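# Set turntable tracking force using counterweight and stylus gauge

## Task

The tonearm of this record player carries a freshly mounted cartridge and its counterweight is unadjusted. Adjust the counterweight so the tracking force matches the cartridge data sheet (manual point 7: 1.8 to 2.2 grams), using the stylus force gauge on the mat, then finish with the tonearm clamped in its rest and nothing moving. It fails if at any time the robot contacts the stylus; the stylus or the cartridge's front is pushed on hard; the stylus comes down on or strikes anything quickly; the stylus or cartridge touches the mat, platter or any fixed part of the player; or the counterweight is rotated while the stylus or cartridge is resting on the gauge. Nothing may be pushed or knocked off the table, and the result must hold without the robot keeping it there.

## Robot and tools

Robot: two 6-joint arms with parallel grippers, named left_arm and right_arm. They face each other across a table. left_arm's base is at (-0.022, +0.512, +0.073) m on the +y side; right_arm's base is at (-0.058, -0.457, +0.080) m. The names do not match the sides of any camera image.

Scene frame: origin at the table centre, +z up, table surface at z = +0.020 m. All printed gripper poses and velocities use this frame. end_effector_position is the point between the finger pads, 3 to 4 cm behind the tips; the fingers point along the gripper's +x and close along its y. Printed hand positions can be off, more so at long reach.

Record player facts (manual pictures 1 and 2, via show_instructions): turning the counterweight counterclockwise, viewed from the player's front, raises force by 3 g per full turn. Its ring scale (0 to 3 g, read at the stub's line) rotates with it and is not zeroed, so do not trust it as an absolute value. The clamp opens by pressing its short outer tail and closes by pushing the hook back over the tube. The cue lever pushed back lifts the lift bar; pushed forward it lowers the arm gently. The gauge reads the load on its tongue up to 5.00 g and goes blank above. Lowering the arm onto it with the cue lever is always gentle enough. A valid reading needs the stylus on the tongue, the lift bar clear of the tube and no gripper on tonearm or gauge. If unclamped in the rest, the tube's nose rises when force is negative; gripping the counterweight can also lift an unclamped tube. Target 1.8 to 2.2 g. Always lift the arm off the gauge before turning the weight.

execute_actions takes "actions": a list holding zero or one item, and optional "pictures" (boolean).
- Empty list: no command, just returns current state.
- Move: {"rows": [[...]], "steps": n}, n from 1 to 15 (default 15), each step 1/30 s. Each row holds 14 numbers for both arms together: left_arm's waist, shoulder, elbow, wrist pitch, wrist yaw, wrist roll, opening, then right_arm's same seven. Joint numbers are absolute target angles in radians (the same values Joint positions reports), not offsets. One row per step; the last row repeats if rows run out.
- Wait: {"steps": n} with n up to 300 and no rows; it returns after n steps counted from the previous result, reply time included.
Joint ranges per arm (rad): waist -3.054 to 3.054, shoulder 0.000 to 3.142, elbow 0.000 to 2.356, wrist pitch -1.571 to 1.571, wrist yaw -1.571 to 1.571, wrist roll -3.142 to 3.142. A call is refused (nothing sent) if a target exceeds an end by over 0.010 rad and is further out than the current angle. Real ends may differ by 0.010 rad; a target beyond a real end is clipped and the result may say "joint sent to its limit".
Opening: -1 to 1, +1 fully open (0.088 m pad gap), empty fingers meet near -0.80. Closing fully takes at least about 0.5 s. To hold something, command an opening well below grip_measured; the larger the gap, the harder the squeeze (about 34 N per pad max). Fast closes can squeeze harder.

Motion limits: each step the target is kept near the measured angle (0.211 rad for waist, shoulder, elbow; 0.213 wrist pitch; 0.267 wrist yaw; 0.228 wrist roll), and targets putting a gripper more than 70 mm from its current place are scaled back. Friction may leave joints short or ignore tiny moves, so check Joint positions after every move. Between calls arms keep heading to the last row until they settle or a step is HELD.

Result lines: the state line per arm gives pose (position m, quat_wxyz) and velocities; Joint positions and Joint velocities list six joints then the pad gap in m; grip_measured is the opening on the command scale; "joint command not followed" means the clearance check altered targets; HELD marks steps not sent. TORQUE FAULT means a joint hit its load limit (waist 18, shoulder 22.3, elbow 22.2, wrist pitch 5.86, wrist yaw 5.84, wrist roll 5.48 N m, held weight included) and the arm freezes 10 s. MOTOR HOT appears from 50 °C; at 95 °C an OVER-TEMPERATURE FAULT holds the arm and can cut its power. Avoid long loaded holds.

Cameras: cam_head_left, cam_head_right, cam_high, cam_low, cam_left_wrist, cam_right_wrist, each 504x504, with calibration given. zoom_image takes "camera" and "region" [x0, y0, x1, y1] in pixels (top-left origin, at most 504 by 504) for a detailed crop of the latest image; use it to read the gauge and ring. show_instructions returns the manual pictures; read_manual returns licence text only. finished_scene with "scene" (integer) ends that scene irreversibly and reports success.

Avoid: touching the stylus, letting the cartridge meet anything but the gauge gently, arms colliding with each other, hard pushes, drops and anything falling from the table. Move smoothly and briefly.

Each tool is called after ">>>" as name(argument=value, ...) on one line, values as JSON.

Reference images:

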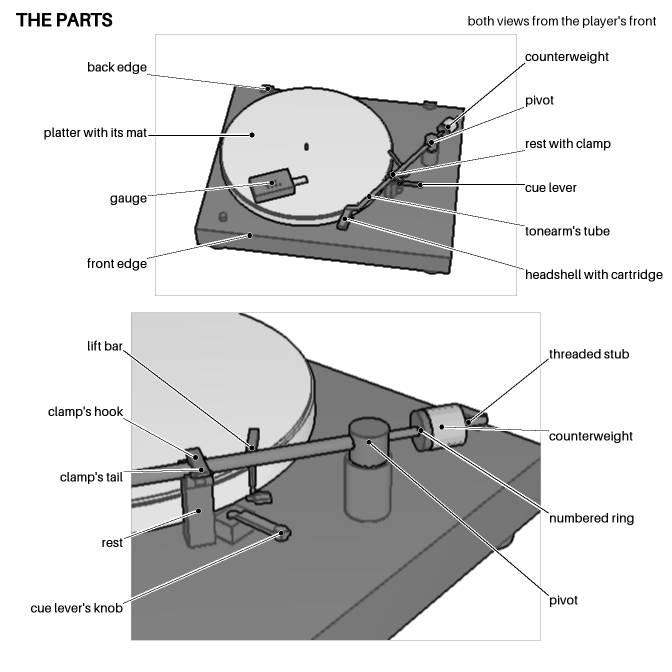

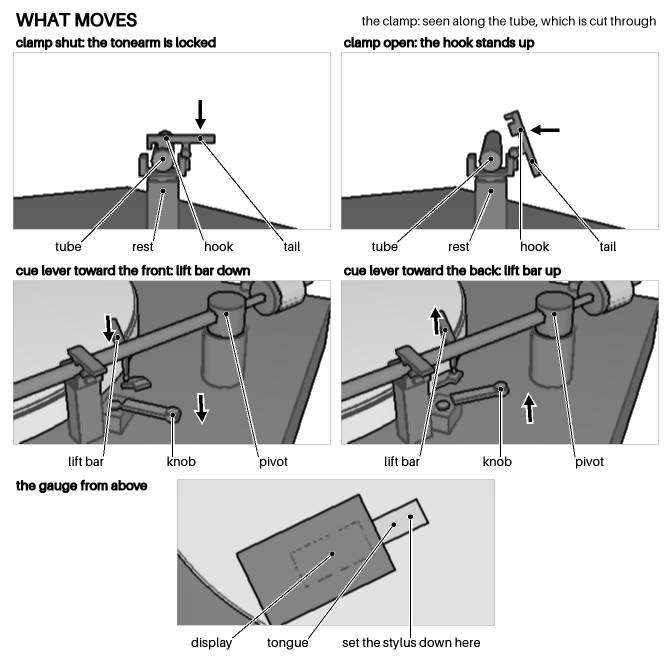

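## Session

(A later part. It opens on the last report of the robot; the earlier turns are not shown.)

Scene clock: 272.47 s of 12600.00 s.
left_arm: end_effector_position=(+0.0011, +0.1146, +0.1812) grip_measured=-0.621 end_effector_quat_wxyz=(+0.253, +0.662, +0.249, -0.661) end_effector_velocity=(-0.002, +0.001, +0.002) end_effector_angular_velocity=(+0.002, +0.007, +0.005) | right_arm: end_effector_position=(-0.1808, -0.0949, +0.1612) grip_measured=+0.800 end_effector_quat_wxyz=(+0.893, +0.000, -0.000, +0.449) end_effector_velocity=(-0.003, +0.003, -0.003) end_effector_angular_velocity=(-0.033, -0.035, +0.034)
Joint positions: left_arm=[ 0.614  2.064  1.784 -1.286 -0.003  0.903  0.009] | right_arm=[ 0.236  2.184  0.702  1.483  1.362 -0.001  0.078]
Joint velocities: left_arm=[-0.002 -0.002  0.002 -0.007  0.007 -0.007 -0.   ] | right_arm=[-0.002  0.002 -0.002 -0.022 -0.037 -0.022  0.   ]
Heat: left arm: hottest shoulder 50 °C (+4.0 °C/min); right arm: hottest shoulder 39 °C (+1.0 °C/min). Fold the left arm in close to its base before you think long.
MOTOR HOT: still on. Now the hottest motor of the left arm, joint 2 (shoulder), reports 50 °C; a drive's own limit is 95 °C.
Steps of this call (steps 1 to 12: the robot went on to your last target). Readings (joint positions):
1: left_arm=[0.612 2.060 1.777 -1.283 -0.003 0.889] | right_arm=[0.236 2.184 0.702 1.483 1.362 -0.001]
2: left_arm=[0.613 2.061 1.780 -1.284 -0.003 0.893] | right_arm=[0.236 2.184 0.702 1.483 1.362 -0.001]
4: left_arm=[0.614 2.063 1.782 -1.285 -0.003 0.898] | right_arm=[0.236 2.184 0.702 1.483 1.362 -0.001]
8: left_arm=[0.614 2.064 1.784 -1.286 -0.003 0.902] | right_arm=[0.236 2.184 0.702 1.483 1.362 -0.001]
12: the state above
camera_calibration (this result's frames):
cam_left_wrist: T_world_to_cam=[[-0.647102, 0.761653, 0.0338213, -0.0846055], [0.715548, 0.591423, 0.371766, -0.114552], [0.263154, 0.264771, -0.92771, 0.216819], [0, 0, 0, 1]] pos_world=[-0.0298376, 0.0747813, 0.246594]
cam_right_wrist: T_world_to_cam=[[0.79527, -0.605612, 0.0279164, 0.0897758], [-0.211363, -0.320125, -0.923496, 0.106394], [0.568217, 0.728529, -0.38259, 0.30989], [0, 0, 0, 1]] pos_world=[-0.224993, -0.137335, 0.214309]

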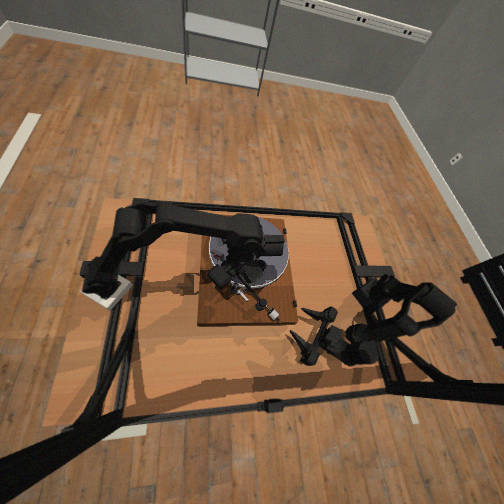

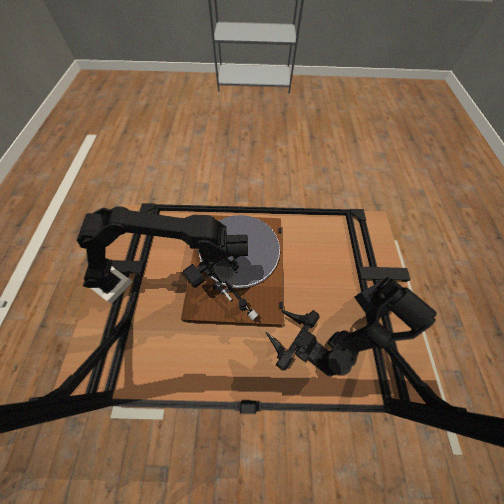

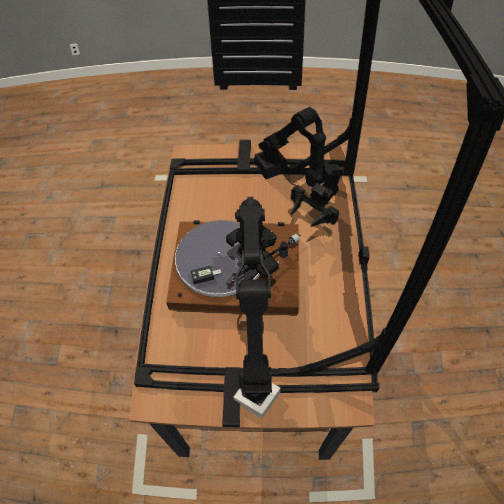

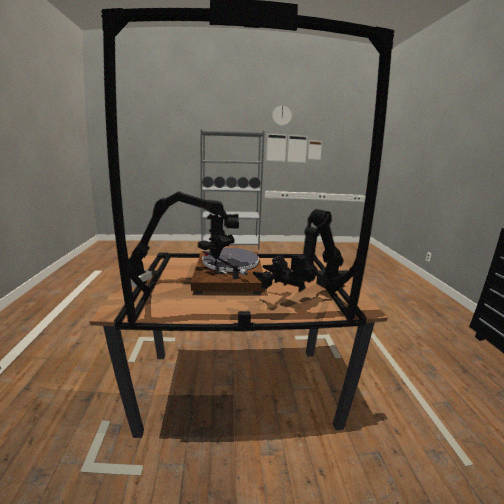

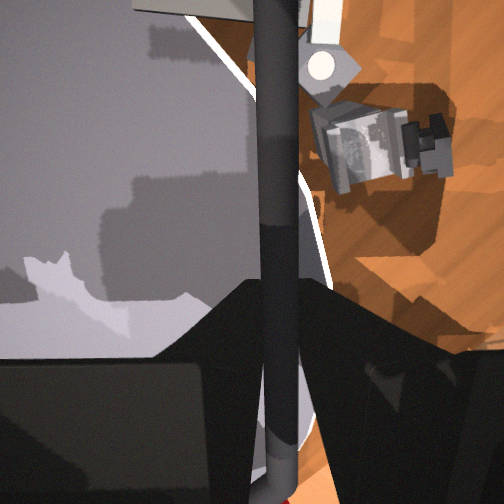

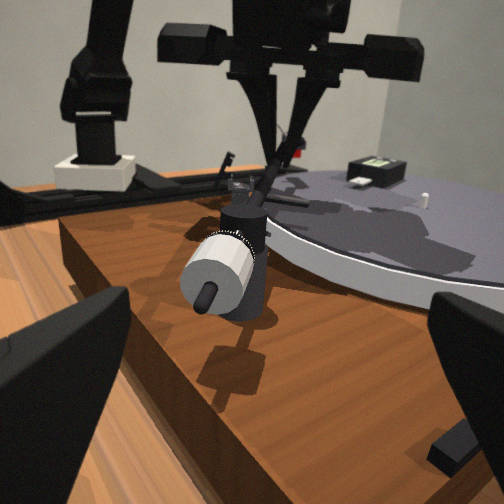

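>>> execute_actions(actions=[{"rows":[[0.616,2.077,1.804,-1.295,0,0.925,-0.65,0.237,2.1875,0.703,1.484,1.361,0,0.8],[0.619,2.087,1.819,-1.30,0,0.949,-0.65,0.237,2.1875,0.703,1.484,1.361,0,0.8],[0.622,2.097,1.833,-1.305,0,0.973,-0.65,0.237,2.1875,0.703,1.484,1.361,0,0.8],[0.625,2.107,1.848,-1.31,0,0.997,-0.65,0.237,2.1875,0.703,1.484,1.361,0,0.8],[0.628,2.116,1.862,-1.315,0,1.021,-0.65,0.237,2.1875,0.703,1.484,1.361,0,0.8],[0.631,2.126,1.877,-1.32,0,1.045,-0.65,0.237,2.1875,0.703,1.484,1.361,0,0.8],[0.634,2.136,1.891,-1.326,0,1.069,-0.65,0.237,2.1875,0.703,1.484,1.361,0,0.8],[0.638,2.145,1.906,-1.331,0,1.092,-0.65,0.237,2.1875,0.703,1.484,1.361,0,0.8],[0.641,2.157,1.925,-1.338,0,1.116,-0.65,0.237,2.1875,0.703,1.484,1.361,0,0.8],[0.643,2.169,1.944,-1.345,0,1.14,-0.65,0.237,2.1875,0.703,1.484,1.361,0,0.8],[0.646,2.181,1.964,-1.353,0,1.164,-0.65,0.237,2.1875,0.703,1.484,1.361,0,0.8],[0.649,2.194,1.984,-1.36,0,1.188,-0.65,0.237,2.1875,0.703,1.484,1.361,0,0.8],[0.651,2.206,2.004,-1.368,0,1.212,-0.65,0.237,2.1875,0.703,1.484,1.361,0,0.8],[0.654,2.219,2.024,-1.375,0,1.236,-0.65,0.237,2.1875,0.703,1.484,1.361,0,0.8],[0.656,2.232,2.044,-1.383,0,1.259,-0.65,0.237,2.1875,0.703,1.484,1.361,0,0.8]],"steps":15}], pictures=false)

>>> execute_actions(actions=[{"steps":15}])

>>> zoom_image(camera="cam_right_wrist", region=[220, 90, 440, 250])

>>> zoom_image(camera="cam_high", region=[170, 230, 270, 310])

Scene clock: 285.80 s of 12600.00 s.
left_arm: end_effector_position=(+0.0206, +0.0869, +0.1826) grip_measured=-0.621 end_effector_quat_wxyz=(+0.170, +0.689, +0.164, -0.686) end_effector_velocity=(+0.041, -0.074, +0.003) end_effector_angular_velocity=(-0.004, +0.001, -0.630) | right_arm: end_effector_position=(-0.1808, -0.0949, +0.1611) grip_measured=+0.800 end_effector_quat_wxyz=(+0.893, -0.000, -0.000, +0.449) end_effector_velocity=(-0.001, +0.002, -0.000) end_effector_angular_velocity=(-0.019, -0.022, +0.020)
Joint positions: left_arm=[ 0.656  2.191  1.988 -1.36  -0.005  1.193  0.009] | right_arm=[ 0.236  2.184  0.702  1.483  1.362 -0.001  0.078]
Joint velocities: left_arm=[ 0.081  0.364  0.598 -0.227  0.007  0.711 -0.   ] | right_arm=[-0.002 -0.002 -0.002 -0.007 -0.022 -0.022 -0.   ]
Heat: left arm: hottest shoulder 50 °C (+4.0 °C/min); right arm: hottest shoulder 39 °C (+1.0 °C/min). Fold the left arm in close to its base before you think long.
MOTOR HOT: still on. Now the hottest motor of the left arm, joint 2 (shoulder), reports 50 °C; a drive's own limit is 95 °C.
Steps of this call (steps 1 to 30: the robot went on to your last target; steps 31 to 90: nothing new was sent; then 9.83 s passed at rest; steps 91 to 105: all 15 steps of this action). Readings (joint positions):
91: left_arm=[0.615 2.065 1.788 -1.287 -0.003 0.906] | right_arm=[0.236 2.184 0.702 1.483 1.362 -0.001]
92: left_arm=[0.616 2.068 1.793 -1.290 -0.004 0.913] | right_arm=[0.236 2.184 0.702 1.483 1.362 -0.001]
94: left_arm=[0.621 2.080 1.812 -1.297 -0.005 0.945] | right_arm=[0.236 2.184 0.702 1.483 1.362 -0.001]
98: left_arm=[0.635 2.113 1.863 -1.314 -0.005 1.030] | right_arm=[0.236 2.184 0.702 1.483 1.362 -0.001]
105: the state above

Scene clock: 286.30 s of 12600.00 s.
left_arm: end_effector_position=(+0.0236, +0.0810, +0.1826) grip_measured=-0.621 end_effector_quat_wxyz=(+0.153, +0.692, +0.147, -0.690) end_effector_velocity=(-0.000, +0.004, +0.002) end_effector_angular_velocity=(+0.018, -0.005, +0.005) | right_arm: end_effector_position=(-0.1808, -0.0949, +0.1611) grip_measured=+0.800 end_effector_quat_wxyz=(+0.893, -0.000, -0.000, +0.449) end_effector_velocity=(-0.001, +0.001, -0.001) end_effector_angular_velocity=(-0.014, -0.014, +0.020)
Joint positions: left_arm=[ 0.661  2.22   2.035 -1.377 -0.005  1.248  0.009] | right_arm=[ 0.236  2.184  0.702  1.483  1.362 -0.001  0.078]
Joint velocities: left_arm=[-0.002 -0.002  0.002 -0.022 -0.007 -0.007 -0.   ] | right_arm=[-0.002 -0.002 -0.007 -0.007 -0.022 -0.007 -0.   ]
Heat: left arm: hottest shoulder 50 °C (+4.0 °C/min); right arm: hottest shoulder 39 °C (+1.0 °C/min). Fold the left arm in close to its base before you think long.
MOTOR HOT: still on. Now the hottest motor of the left arm, joint 2 (shoulder), reports 50 °C; a drive's own limit is 95 °C.
Steps of this call (steps 1 to 15: the robot went on to your last target). Readings (joint positions):
1: left_arm=[0.658 2.201 2.004 -1.365 -0.005 1.213] | right_arm=[0.236 2.184 0.702 1.483 1.362 -0.001]
2: left_arm=[0.659 2.207 2.014 -1.368 -0.005 1.225] | right_arm=[0.236 2.184 0.702 1.483 1.362 -0.001]
4: left_arm=[0.661 2.214 2.026 -1.372 -0.005 1.237] | right_arm=[0.236 2.184 0.702 1.483 1.362 -0.001]
8: left_arm=[0.661 2.219 2.033 -1.376 -0.005 1.246] | right_arm=[0.236 2.184 0.702 1.483 1.362 -0.001]
15: the state above
camera_calibration (this result's frames):
cam_left_wrist: T_world_to_cam=[[-0.394459, 0.918416, 0.0302194, -0.0624965], [0.856459, 0.355533, 0.374266, -0.0960149], [0.332988, 0.173514, -0.926829, 0.226674], [0, 0, 0, 1]] pos_world=[-0.0178992, 0.0522032, 0.247912]
cam_right_wrist: T_world_to_cam=[[0.795263, -0.605604, 0.0282903, 0.0897101], [-0.21113, -0.32039, -0.923458, 0.106286], [0.568314, 0.728419, -0.382655, 0.30986], [0, 0, 0, 1]] pos_world=[-0.225001, -0.137326, 0.214183]

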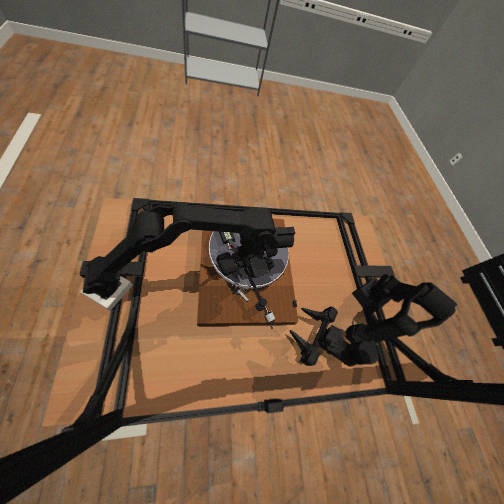

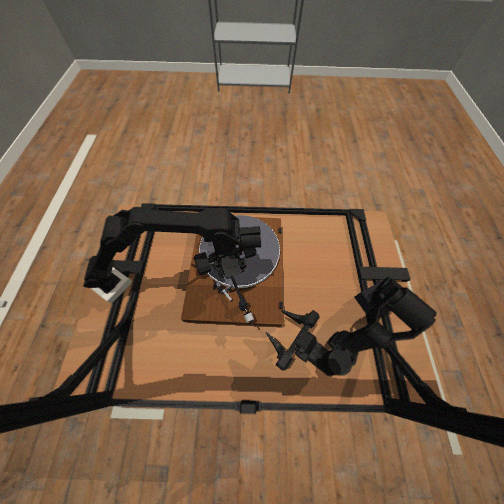

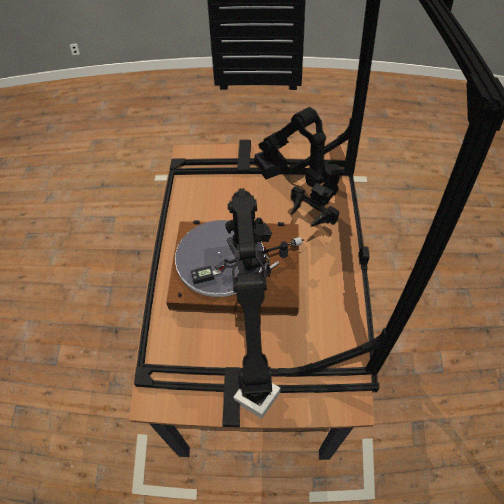

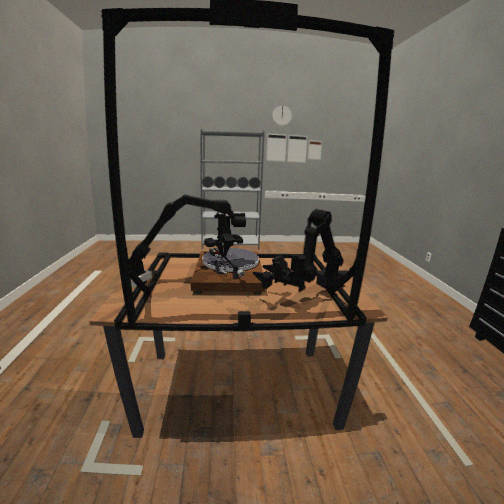

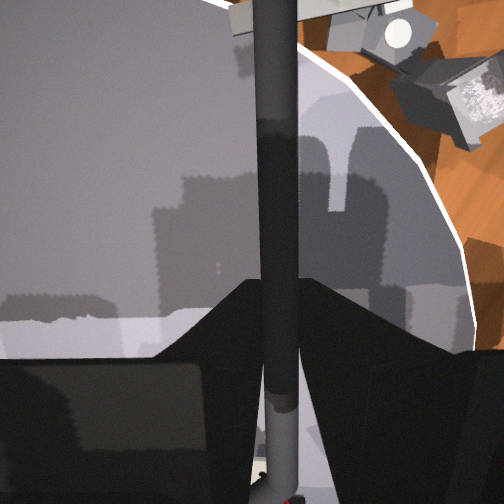

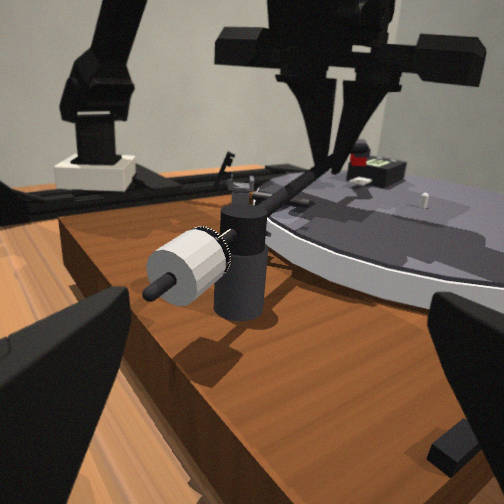

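Region (220, 90, 440, 250) of cam_right_wrist's 504x504 image, scaled by 2.291, with more detail than that image has; it fills the top 367 rows of this view, and the rest is white.

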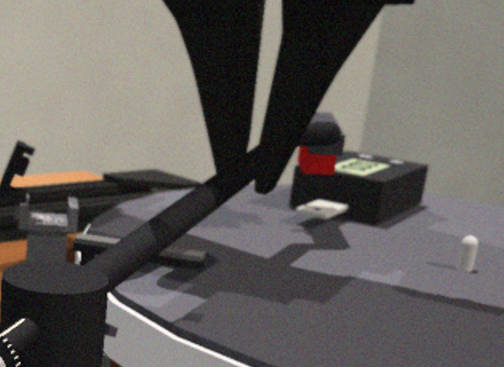

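Region (170, 230, 270, 310) of cam_high's 504x504 image, scaled by 5.040, with more detail than that image has; it fills the top 403 rows of this view, and the rest is white.

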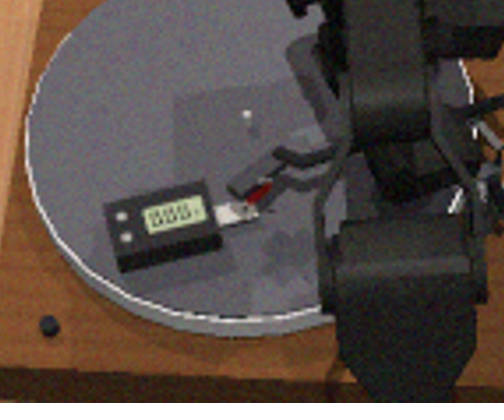

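>>> execute_actions(actions=[{"rows":[[0.66,2.22,2.024,-1.373,0,1.25,-0.65,0.237,2.1875,0.703,1.484,1.361,0,0.8],[0.66,2.22,2.02,-1.369,0,1.25,-0.65,0.237,2.1875,0.703,1.484,1.361,0,0.8],[0.66,2.22,2.016,-1.365,0,1.25,-0.65,0.237,2.1875,0.703,1.484,1.361,0,0.8],[0.66,2.22,2.012,-1.361,0,1.25,-0.65,0.237,2.1875,0.703,1.484,1.361,0,0.8],[0.66,2.22,2.008,-1.357,0,1.25,-0.65,0.237,2.1875,0.703,1.484,1.361,0,0.8],[0.66,2.22,2.004,-1.353,0,1.25,-0.65,0.237,2.1875,0.703,1.484,1.361,0,0.8],[0.66,2.22,2.0,-1.349,0,1.25,-0.65,0.237,2.1875,0.703,1.484,1.361,0,0.8],[0.66,2.22,1.996,-1.345,0,1.25,-0.65,0.237,2.1875,0.703,1.484,1.361,0,0.8],[0.66,2.22,1.991,-1.341,0,1.25,-0.65,0.237,2.1875,0.703,1.484,1.361,0,0.8],[0.66,2.22,1.986,-1.337,0,1.25,-0.65,0.237,2.1875,0.703,1.484,1.361,0,0.8]],"steps":15}], pictures=false)

>>> execute_actions(actions=[{"steps":10}])

>>> zoom_image(camera="cam_right_wrist", region=[240, 120, 420, 230])

>>> zoom_image(camera="cam_low", region=[195, 235, 265, 285])

Scene clock: 296.77 s of 12600.00 s.
left_arm: end_effector_position=(+0.0250, +0.0799, +0.1741) grip_measured=-0.621 end_effector_quat_wxyz=(+0.156, +0.691, +0.146, -0.691) end_effector_velocity=(-0.002, +0.002, -0.003) end_effector_angular_velocity=(+0.006, +0.008, +0.005) | right_arm: end_effector_position=(-0.1808, -0.0949, +0.1611) grip_measured=+0.800 end_effector_quat_wxyz=(+0.893, -0.000, -0.000, +0.449) end_effector_velocity=(-0.000, +0.001, +0.000) end_effector_angular_velocity=(+0.001, -0.001, +0.005)
Joint positions: left_arm=[ 0.665  2.221  2.003 -1.34  -0.002  1.249  0.009] | right_arm=[ 0.236  2.184  0.702  1.483  1.362 -0.001  0.078]
Joint velocities: left_arm=[-0.002 -0.002 -0.017  0.007  0.007 -0.007 -0.   ] | right_arm=[-0.002  0.002  0.002  0.007 -0.007 -0.007 -0.   ]
Heat: left arm: hottest shoulder 51 °C (+4.0 °C/min); right arm: hottest shoulder 39 °C (+1.0 °C/min). Fold the left arm in close to its base before you think long.
MOTOR HOT: still on. Now the hottest motor of the left arm, joint 2 (shoulder), reports 51 °C; a drive's own limit is 95 °C.
Steps of this call (steps 1 to 15: the robot went on to your last target; steps 16 to 90: nothing new was sent; then 6.97 s passed at rest; steps 91 to 105: all 15 steps of this action). Readings (joint positions):
91: left_arm=[0.662 2.221 2.036 -1.377 -0.005 1.249] | right_arm=[0.236 2.184 0.702 1.483 1.362 -0.001]
92: left_arm=[0.662 2.221 2.036 -1.376 -0.005 1.249] | right_arm=[0.236 2.184 0.702 1.483 1.362 -0.001]
94: left_arm=[0.662 2.221 2.032 -1.372 -0.005 1.249] | right_arm=[0.236 2.184 0.702 1.483 1.362 -0.001]
98: left_arm=[0.664 2.221 2.020 -1.356 -0.003 1.249] | right_arm=[0.236 2.184 0.702 1.483 1.362 -0.001]
105: the state above

Scene clock: 297.10 s of 12600.00 s.
left_arm: end_effector_position=(+0.0250, +0.0799, +0.1739) grip_measured=-0.621 end_effector_quat_wxyz=(+0.156, +0.691, +0.146, -0.691) end_effector_velocity=(-0.000, +0.002, +0.000) end_effector_angular_velocity=(+0.006, +0.008, +0.010) | right_arm: end_effector_position=(-0.1808, -0.0949, +0.1611) grip_measured=+0.800 end_effector_quat_wxyz=(+0.893, -0.000, -0.000, +0.449) end_effector_velocity=(+0.002, -0.001, -0.000) end_effector_angular_velocity=(-0.027, -0.034, -0.010)
Joint positions: left_arm=[ 0.665  2.221  2.002 -1.339 -0.002  1.249  0.009] | right_arm=[ 0.236  2.184  0.702  1.483  1.362 -0.001  0.078]
Joint velocities: left_arm=[ 0.002 -0.002 -0.002 -0.007  0.007 -0.007 -0.   ] | right_arm=[-0.002 -0.002 -0.002 -0.007  0.007 -0.037 -0.   ]
Heat: left arm: hottest shoulder 51 °C (+4.0 °C/min); right arm: hottest shoulder 39 °C (+1.0 °C/min). Fold the left arm in close to its base before you think long.
MOTOR HOT: still on. Now the hottest motor of the left arm, joint 2 (shoulder), reports 51 °C; a drive's own limit is 95 °C.
Steps of this call (steps 1 to 10: the robot went on to your last target). Readings (joint positions):
1: left_arm=[0.665 2.221 2.002 -1.339 -0.002 1.249] | right_arm=[0.236 2.184 0.702 1.483 1.362 -0.001]
2: left_arm=[0.665 2.221 2.002 -1.339 -0.002 1.249] | right_arm=[0.236 2.184 0.702 1.483 1.362 -0.001]
4: left_arm=[0.665 2.221 2.002 -1.339 -0.002 1.249] | right_arm=[0.236 2.184 0.702 1.483 1.362 -0.001]
8: left_arm=[0.665 2.221 2.002 -1.339 -0.002 1.249] | right_arm=[0.236 2.184 0.702 1.483 1.362 -0.001]
10: the state above
camera_calibration (this result's frames):
cam_left_wrist: T_world_to_cam=[[-0.397169, 0.917337, 0.0273668, -0.059953], [0.856212, 0.35964, 0.37089, -0.0932383], [0.330389, 0.170738, -0.928273, 0.218828], [0, 0, 0, 1]] pos_world=[-0.016278, 0.0511671, 0.239354]
cam_right_wrist: T_world_to_cam=[[0.795263, -0.605604, 0.0282903, 0.0897101], [-0.21113, -0.32039, -0.923458, 0.106286], [0.568314, 0.728419, -0.382655, 0.30986], [0, 0, 0, 1]] pos_world=[-0.225001, -0.137326, 0.214183]

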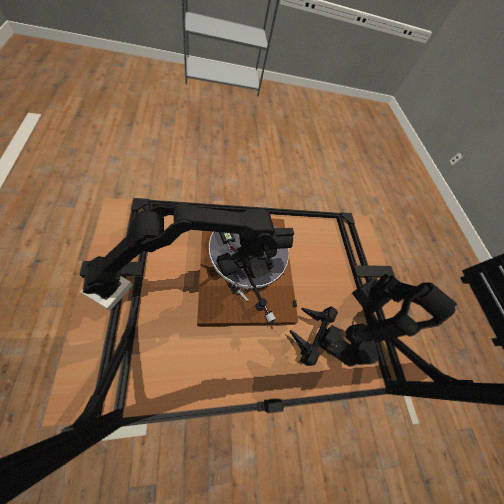

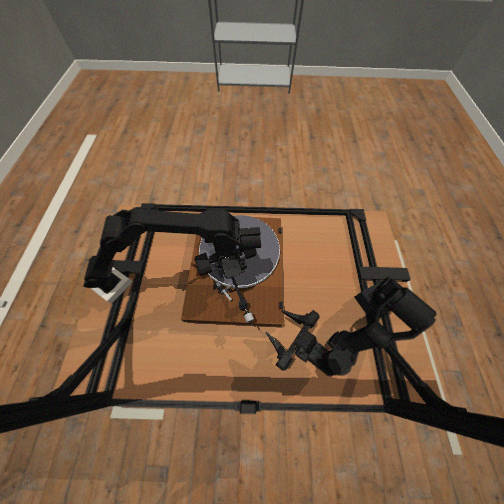

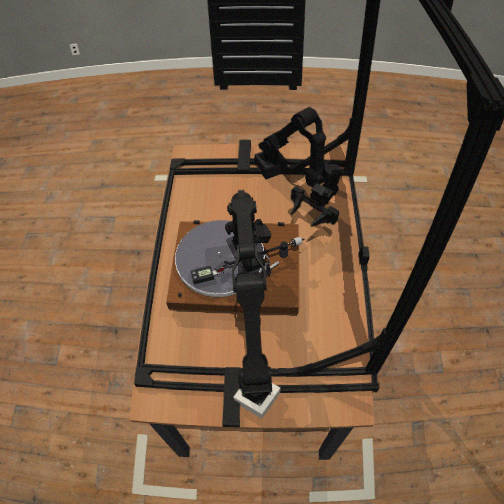

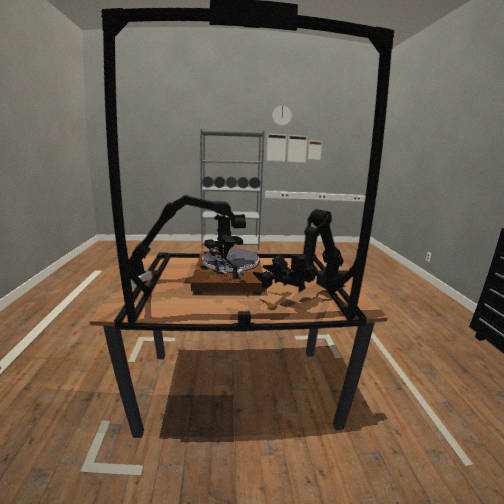

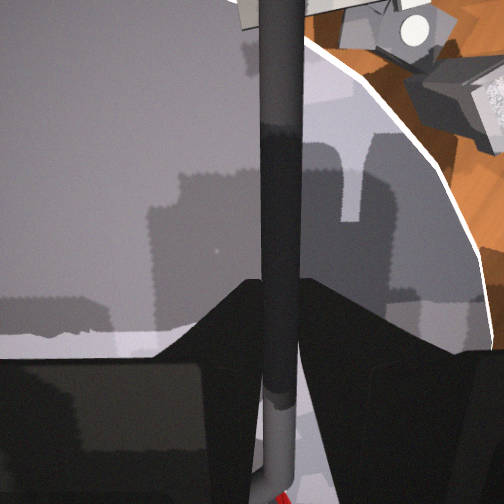

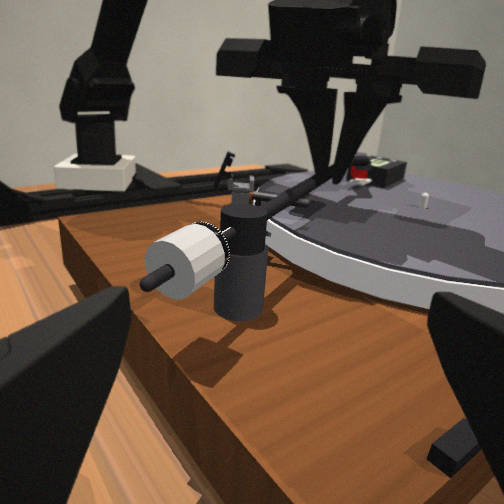

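Region (240, 120, 420, 230) of cam_right_wrist's 504x504 image, scaled by 2.800, with more detail than that image has.

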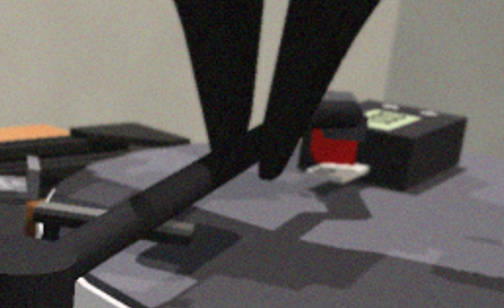

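Region (195, 235, 265, 285) of cam_low's 504x504 image, scaled by 7.200, with more detail than that image has; it fills the top 360 rows of this view, and the rest is white.

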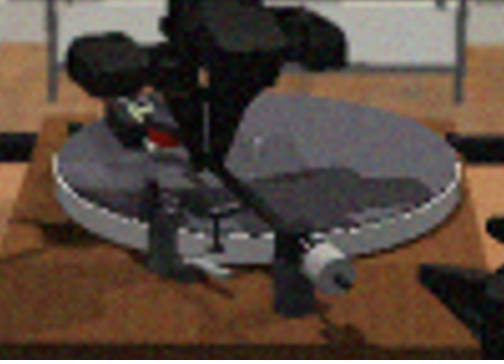

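>>> execute_actions(actions=[{"rows":[[0.664,2.221,2.004,-1.34,0,1.25,-0.63,0.237,2.1875,0.703,1.484,1.361,0,0.8],[0.664,2.221,2.004,-1.34,0,1.25,-0.62,0.237,2.1875,0.703,1.484,1.361,0,0.8],[0.664,2.221,2.004,-1.34,0,1.25,-0.61,0.237,2.1875,0.703,1.484,1.361,0,0.8],[0.664,2.221,2.004,-1.34,0,1.25,-0.60,0.237,2.1875,0.703,1.484,1.361,0,0.8],[0.664,2.221,2.004,-1.34,0,1.25,-0.59,0.237,2.1875,0.703,1.484,1.361,0,0.8],[0.664,2.221,2.004,-1.34,0,1.25,-0.57,0.237,2.1875,0.703,1.484,1.361,0,0.8],[0.664,2.221,2.004,-1.34,0,1.25,-0.54,0.237,2.1875,0.703,1.484,1.361,0,0.8],[0.664,2.221,2.004,-1.34,0,1.25,-0.5,0.237,2.1875,0.703,1.484,1.361,0,0.8],[0.664,2.221,2.004,-1.34,0,1.25,-0.45,0.237,2.1875,0.703,1.484,1.361,0,0.8],[0.664,2.221,2.004,-1.34,0,1.25,-0.4,0.237,2.1875,0.703,1.484,1.361,0,0.8],[0.664,2.221,2.004,-1.34,0,1.25,-0.3,0.237,2.1875,0.703,1.484,1.361,0,0.8],[0.664,2.221,2.004,-1.34,0,1.25,-0.2,0.237,2.1875,0.703,1.484,1.361,0,0.8]],"steps":15}], pictures=false)

>>> execute_actions(actions=[{"rows":[[0.664,2.222,2.03,-1.36,0,1.25,0.0,0.237,2.1875,0.703,1.484,1.361,0,0.8],[0.664,2.223,2.05,-1.38,0,1.25,0.1,0.237,2.1875,0.703,1.484,1.361,0,0.8],[0.664,2.224,2.07,-1.40,0,1.25,0.2,0.237,2.1875,0.703,1.484,1.361,0,0.8],[0.664,2.226,2.09,-1.42,0,1.25,0.3,0.237,2.1875,0.703,1.484,1.361,0,0.8],[0.664,2.228,2.11,-1.44,0,1.25,0.4,0.237,2.1875,0.703,1.484,1.361,0,0.8],[0.664,2.23,2.13,-1.46,0,1.25,0.5,0.237,2.1875,0.703,1.484,1.361,0,0.8],[0.664,2.232,2.15,-1.48,0,1.25,0.5,0.237,2.1875,0.703,1.484,1.361,0,0.8],[0.664,2.235,2.17,-1.50,0,1.25,0.5,0.237,2.1875,0.703,1.484,1.361,0,0.8]],"steps":15}], pictures=false)

>>> execute_actions(actions=[{"steps":10}])

>>> zoom_image(camera="cam_right_wrist", region=[300, 130, 420, 210])

Scene clock: 308.23 s of 12600.00 s.
left_arm: end_effector_position=(+0.0248, +0.0798, +0.1739) grip_measured=-0.254 end_effector_quat_wxyz=(+0.156, +0.691, +0.146, -0.691) end_effector_velocity=(-0.000, +0.001, +0.002) end_effector_angular_velocity=(+0.003, -0.007, -0.010) | right_arm: end_effector_position=(-0.1807, -0.0949, +0.1610) grip_measured=+0.800 end_effector_quat_wxyz=(+0.893, -0.000, -0.000, +0.449) end_effector_velocity=(-0.001, +0.002, -0.000) end_effector_angular_velocity=(-0.017, -0.017, +0.020)
Joint positions: left_arm=[ 0.665  2.221  2.001 -1.338 -0.002  1.249  0.027] | right_arm=[ 0.236  2.185  0.702  1.483  1.362 -0.001  0.078]
Joint velocities: left_arm=[-0.002 -0.002  0.002 -0.007 -0.007  0.007  0.029] | right_arm=[-0.002 -0.007 -0.002 -0.022 -0.022 -0.007 -0.   ]
Heat: left arm: hottest shoulder 53 °C (+6.1 °C/min); right arm: hottest shoulder 40 °C (+1.0 °C/min). Fold the left arm in close to its base before you think long.
MOTOR HOT: still on. Now the hottest motor of the left arm, joint 2 (shoulder), reports 53 °C; a drive's own limit is 95 °C.
Steps of this call (steps 1 to 15: the robot went on to your last target; steps 16 to 90: nothing new was sent; then 7.63 s passed at rest; steps 91 to 105: all 15 steps of this action). Readings (joint positions):
91: left_arm=[0.665 2.221 2.001 -1.338 -0.002 1.249] | right_arm=[0.236 2.185 0.702 1.483 1.362 -0.001]
92: left_arm=[0.665 2.221 2.001 -1.338 -0.002 1.249] | right_arm=[0.236 2.185 0.702 1.483 1.362 -0.001]
94: left_arm=[0.665 2.221 2.001 -1.338 -0.002 1.249] | right_arm=[0.236 2.185 0.702 1.483 1.362 -0.001]
98: left_arm=[0.665 2.221 2.001 -1.338 -0.002 1.249] | right_arm=[0.236 2.185 0.702 1.483 1.362 -0.001]
105: the state above

Scene clock: 308.73 s of 12600.00 s.
left_arm: end_effector_position=(+0.0244, +0.0839, +0.2116) grip_measured=+0.491 end_effector_quat_wxyz=(+0.154, +0.691, +0.148, -0.691) end_effector_velocity=(-0.003, +0.010, -0.014) end_effector_angular_velocity=(+0.086, +0.002, +0.000) | right_arm: end_effector_position=(-0.1807, -0.0949, +0.1610) grip_measured=+0.800 end_effector_quat_wxyz=(+0.893, -0.000, -0.000, +0.449) end_effector_velocity=(+0.000, +0.001, +0.001) end_effector_angular_velocity=(+0.003, +0.004, +0.005)
Joint positions: left_arm=[ 0.665  2.224  2.156 -1.495 -0.002  1.249  0.063] | right_arm=[ 0.236  2.185  0.702  1.483  1.362 -0.001  0.078]
Joint velocities: left_arm=[-0.007  0.032 -0.002 -0.051 -0.007 -0.007  0.004] | right_arm=[-0.002 -0.007 -0.002 -0.007 -0.007  0.007  0.   ]
Heat: left arm: hottest shoulder 53 °C (+6.1 °C/min); right arm: hottest shoulder 40 °C (+1.0 °C/min). Fold the left arm in close to its base before you think long.
MOTOR HOT: still on. Now the hottest motor of the left arm, joint 2 (shoulder), reports 53 °C; a drive's own limit is 95 °C.
Steps of this call (steps 1 to 15: all 15 steps of this action). Readings (joint positions):
1: left_arm=[0.665 2.221 2.003 -1.342 -0.002 1.249] | right_arm=[0.236 2.185 0.702 1.483 1.362 -0.001]
2: left_arm=[0.665 2.221 2.010 -1.353 -0.002 1.249] | right_arm=[0.236 2.185 0.702 1.483 1.362 -0.001]
4: left_arm=[0.665 2.221 2.036 -1.382 -0.002 1.249] | right_arm=[0.236 2.185 0.702 1.483 1.362 -0.001]
8: left_arm=[0.665 2.222 2.111 -1.453 -0.002 1.249] | right_arm=[0.236 2.185 0.702 1.483 1.362 -0.001]
15: the state above

Scene clock: 309.07 s of 12600.00 s.
left_arm: end_effector_position=(+0.0243, +0.0842, +0.2113) grip_measured=+0.500 end_effector_quat_wxyz=(+0.153, +0.691, +0.149, -0.690) end_effector_velocity=(-0.000, +0.002, +0.004) end_effector_angular_velocity=(-0.002, -0.007, +0.034) | right_arm: end_effector_position=(-0.1807, -0.0949, +0.1610) grip_measured=+0.800 end_effector_quat_wxyz=(+0.893, -0.000, -0.000, +0.449) end_effector_velocity=(-0.002, +0.001, +0.001) end_effector_angular_velocity=(+0.003, +0.004, +0.010)
Joint positions: left_arm=[ 0.665  2.226  2.158 -1.498 -0.002  1.249  0.063] | right_arm=[ 0.236  2.185  0.702  1.483  1.362 -0.001  0.078]
Joint velocities: left_arm=[-0.002 -0.012 -0.002 -0.007 -0.007 -0.037  0.   ] | right_arm=[ 0.002 -0.002  0.002 -0.007 -0.007  0.007 -0.   ]
Heat: left arm: hottest shoulder 53 °C (+6.0 °C/min); right arm: hottest shoulder 40 °C (+1.0 °C/min). Fold the left arm in close to its base before you think long.
MOTOR HOT: still on. Now the hottest motor of the left arm, joint 2 (shoulder), reports 53 °C; a drive's own limit is 95 °C.
Steps of this call (steps 1 to 10: the robot went on to your last target). Readings (joint positions):
1: left_arm=[0.665 2.225 2.156 -1.496 -0.002 1.249] | right_arm=[0.236 2.185 0.702 1.483 1.362 -0.001]
2: left_arm=[0.665 2.225 2.156 -1.496 -0.002 1.249] | right_arm=[0.236 2.185 0.702 1.483 1.362 -0.001]
4: left_arm=[0.665 2.226 2.157 -1.498 -0.002 1.249] | right_arm=[0.236 2.185 0.702 1.483 1.362 -0.001]
8: left_arm=[0.665 2.226 2.158 -1.498 -0.002 1.249] | right_arm=[0.236 2.185 0.702 1.483 1.362 -0.001]
10: the state above
camera_calibration (this result's frames):
cam_left_wrist: T_world_to_cam=[[-0.396779, 0.917256, 0.0347647, -0.0668212], [0.856798, 0.356506, 0.372559, -0.108193], [0.329338, 0.17761, -0.927357, 0.25231], [0, 0, 0, 1]] pos_world=[-0.0169089, 0.0550509, 0.276613]
cam_right_wrist: T_world_to_cam=[[0.795256, -0.605596, 0.0286642, 0.0896444], [-0.210898, -0.320654, -0.923419, 0.106179], [0.56841, 0.72831, -0.382721, 0.309831], [0, 0, 0, 1]] pos_world=[-0.225008, -0.137318, 0.214057]

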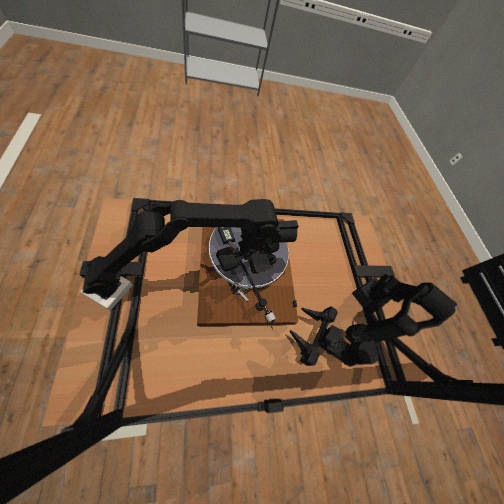

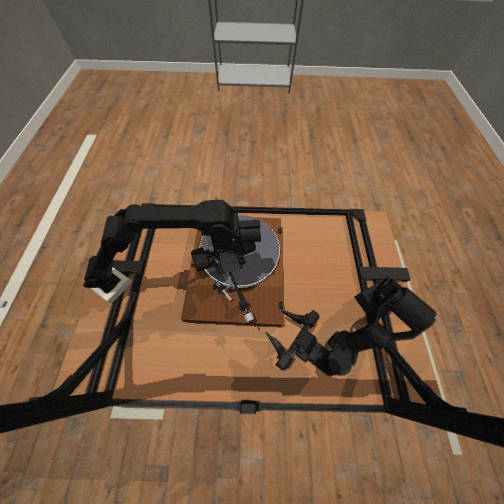

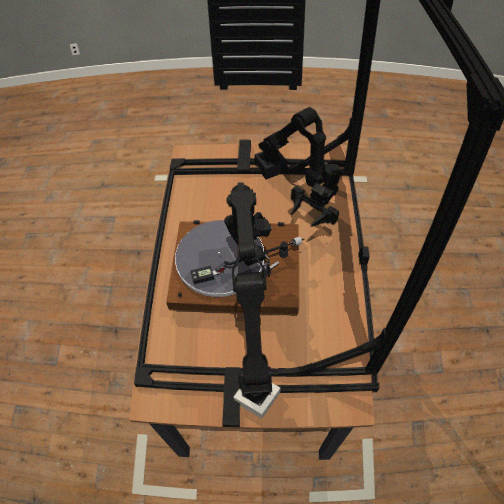

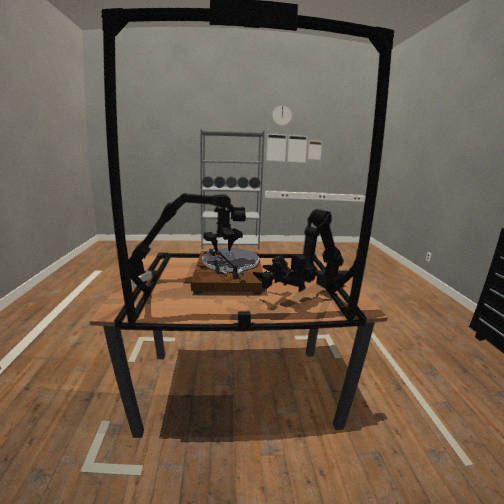

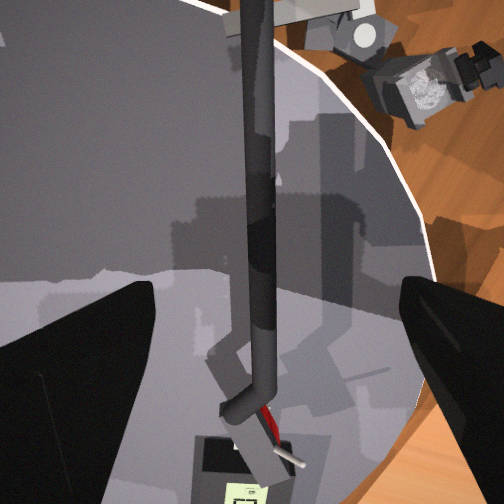

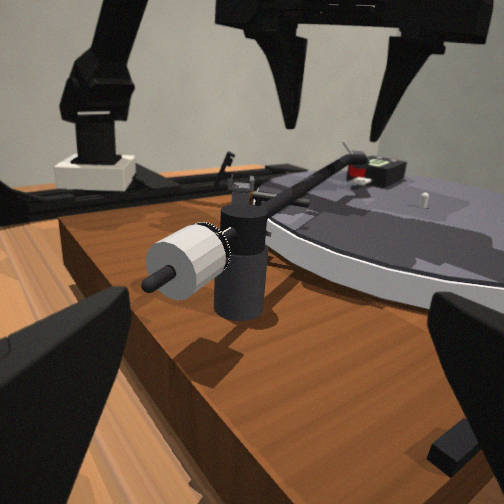

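Region (300, 130, 420, 210) of cam_right_wrist's 504x504 image, scaled by 4.200, with more detail than that image has.

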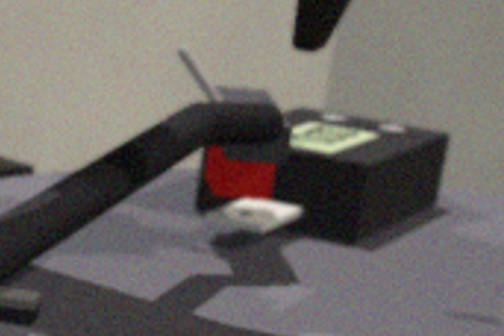

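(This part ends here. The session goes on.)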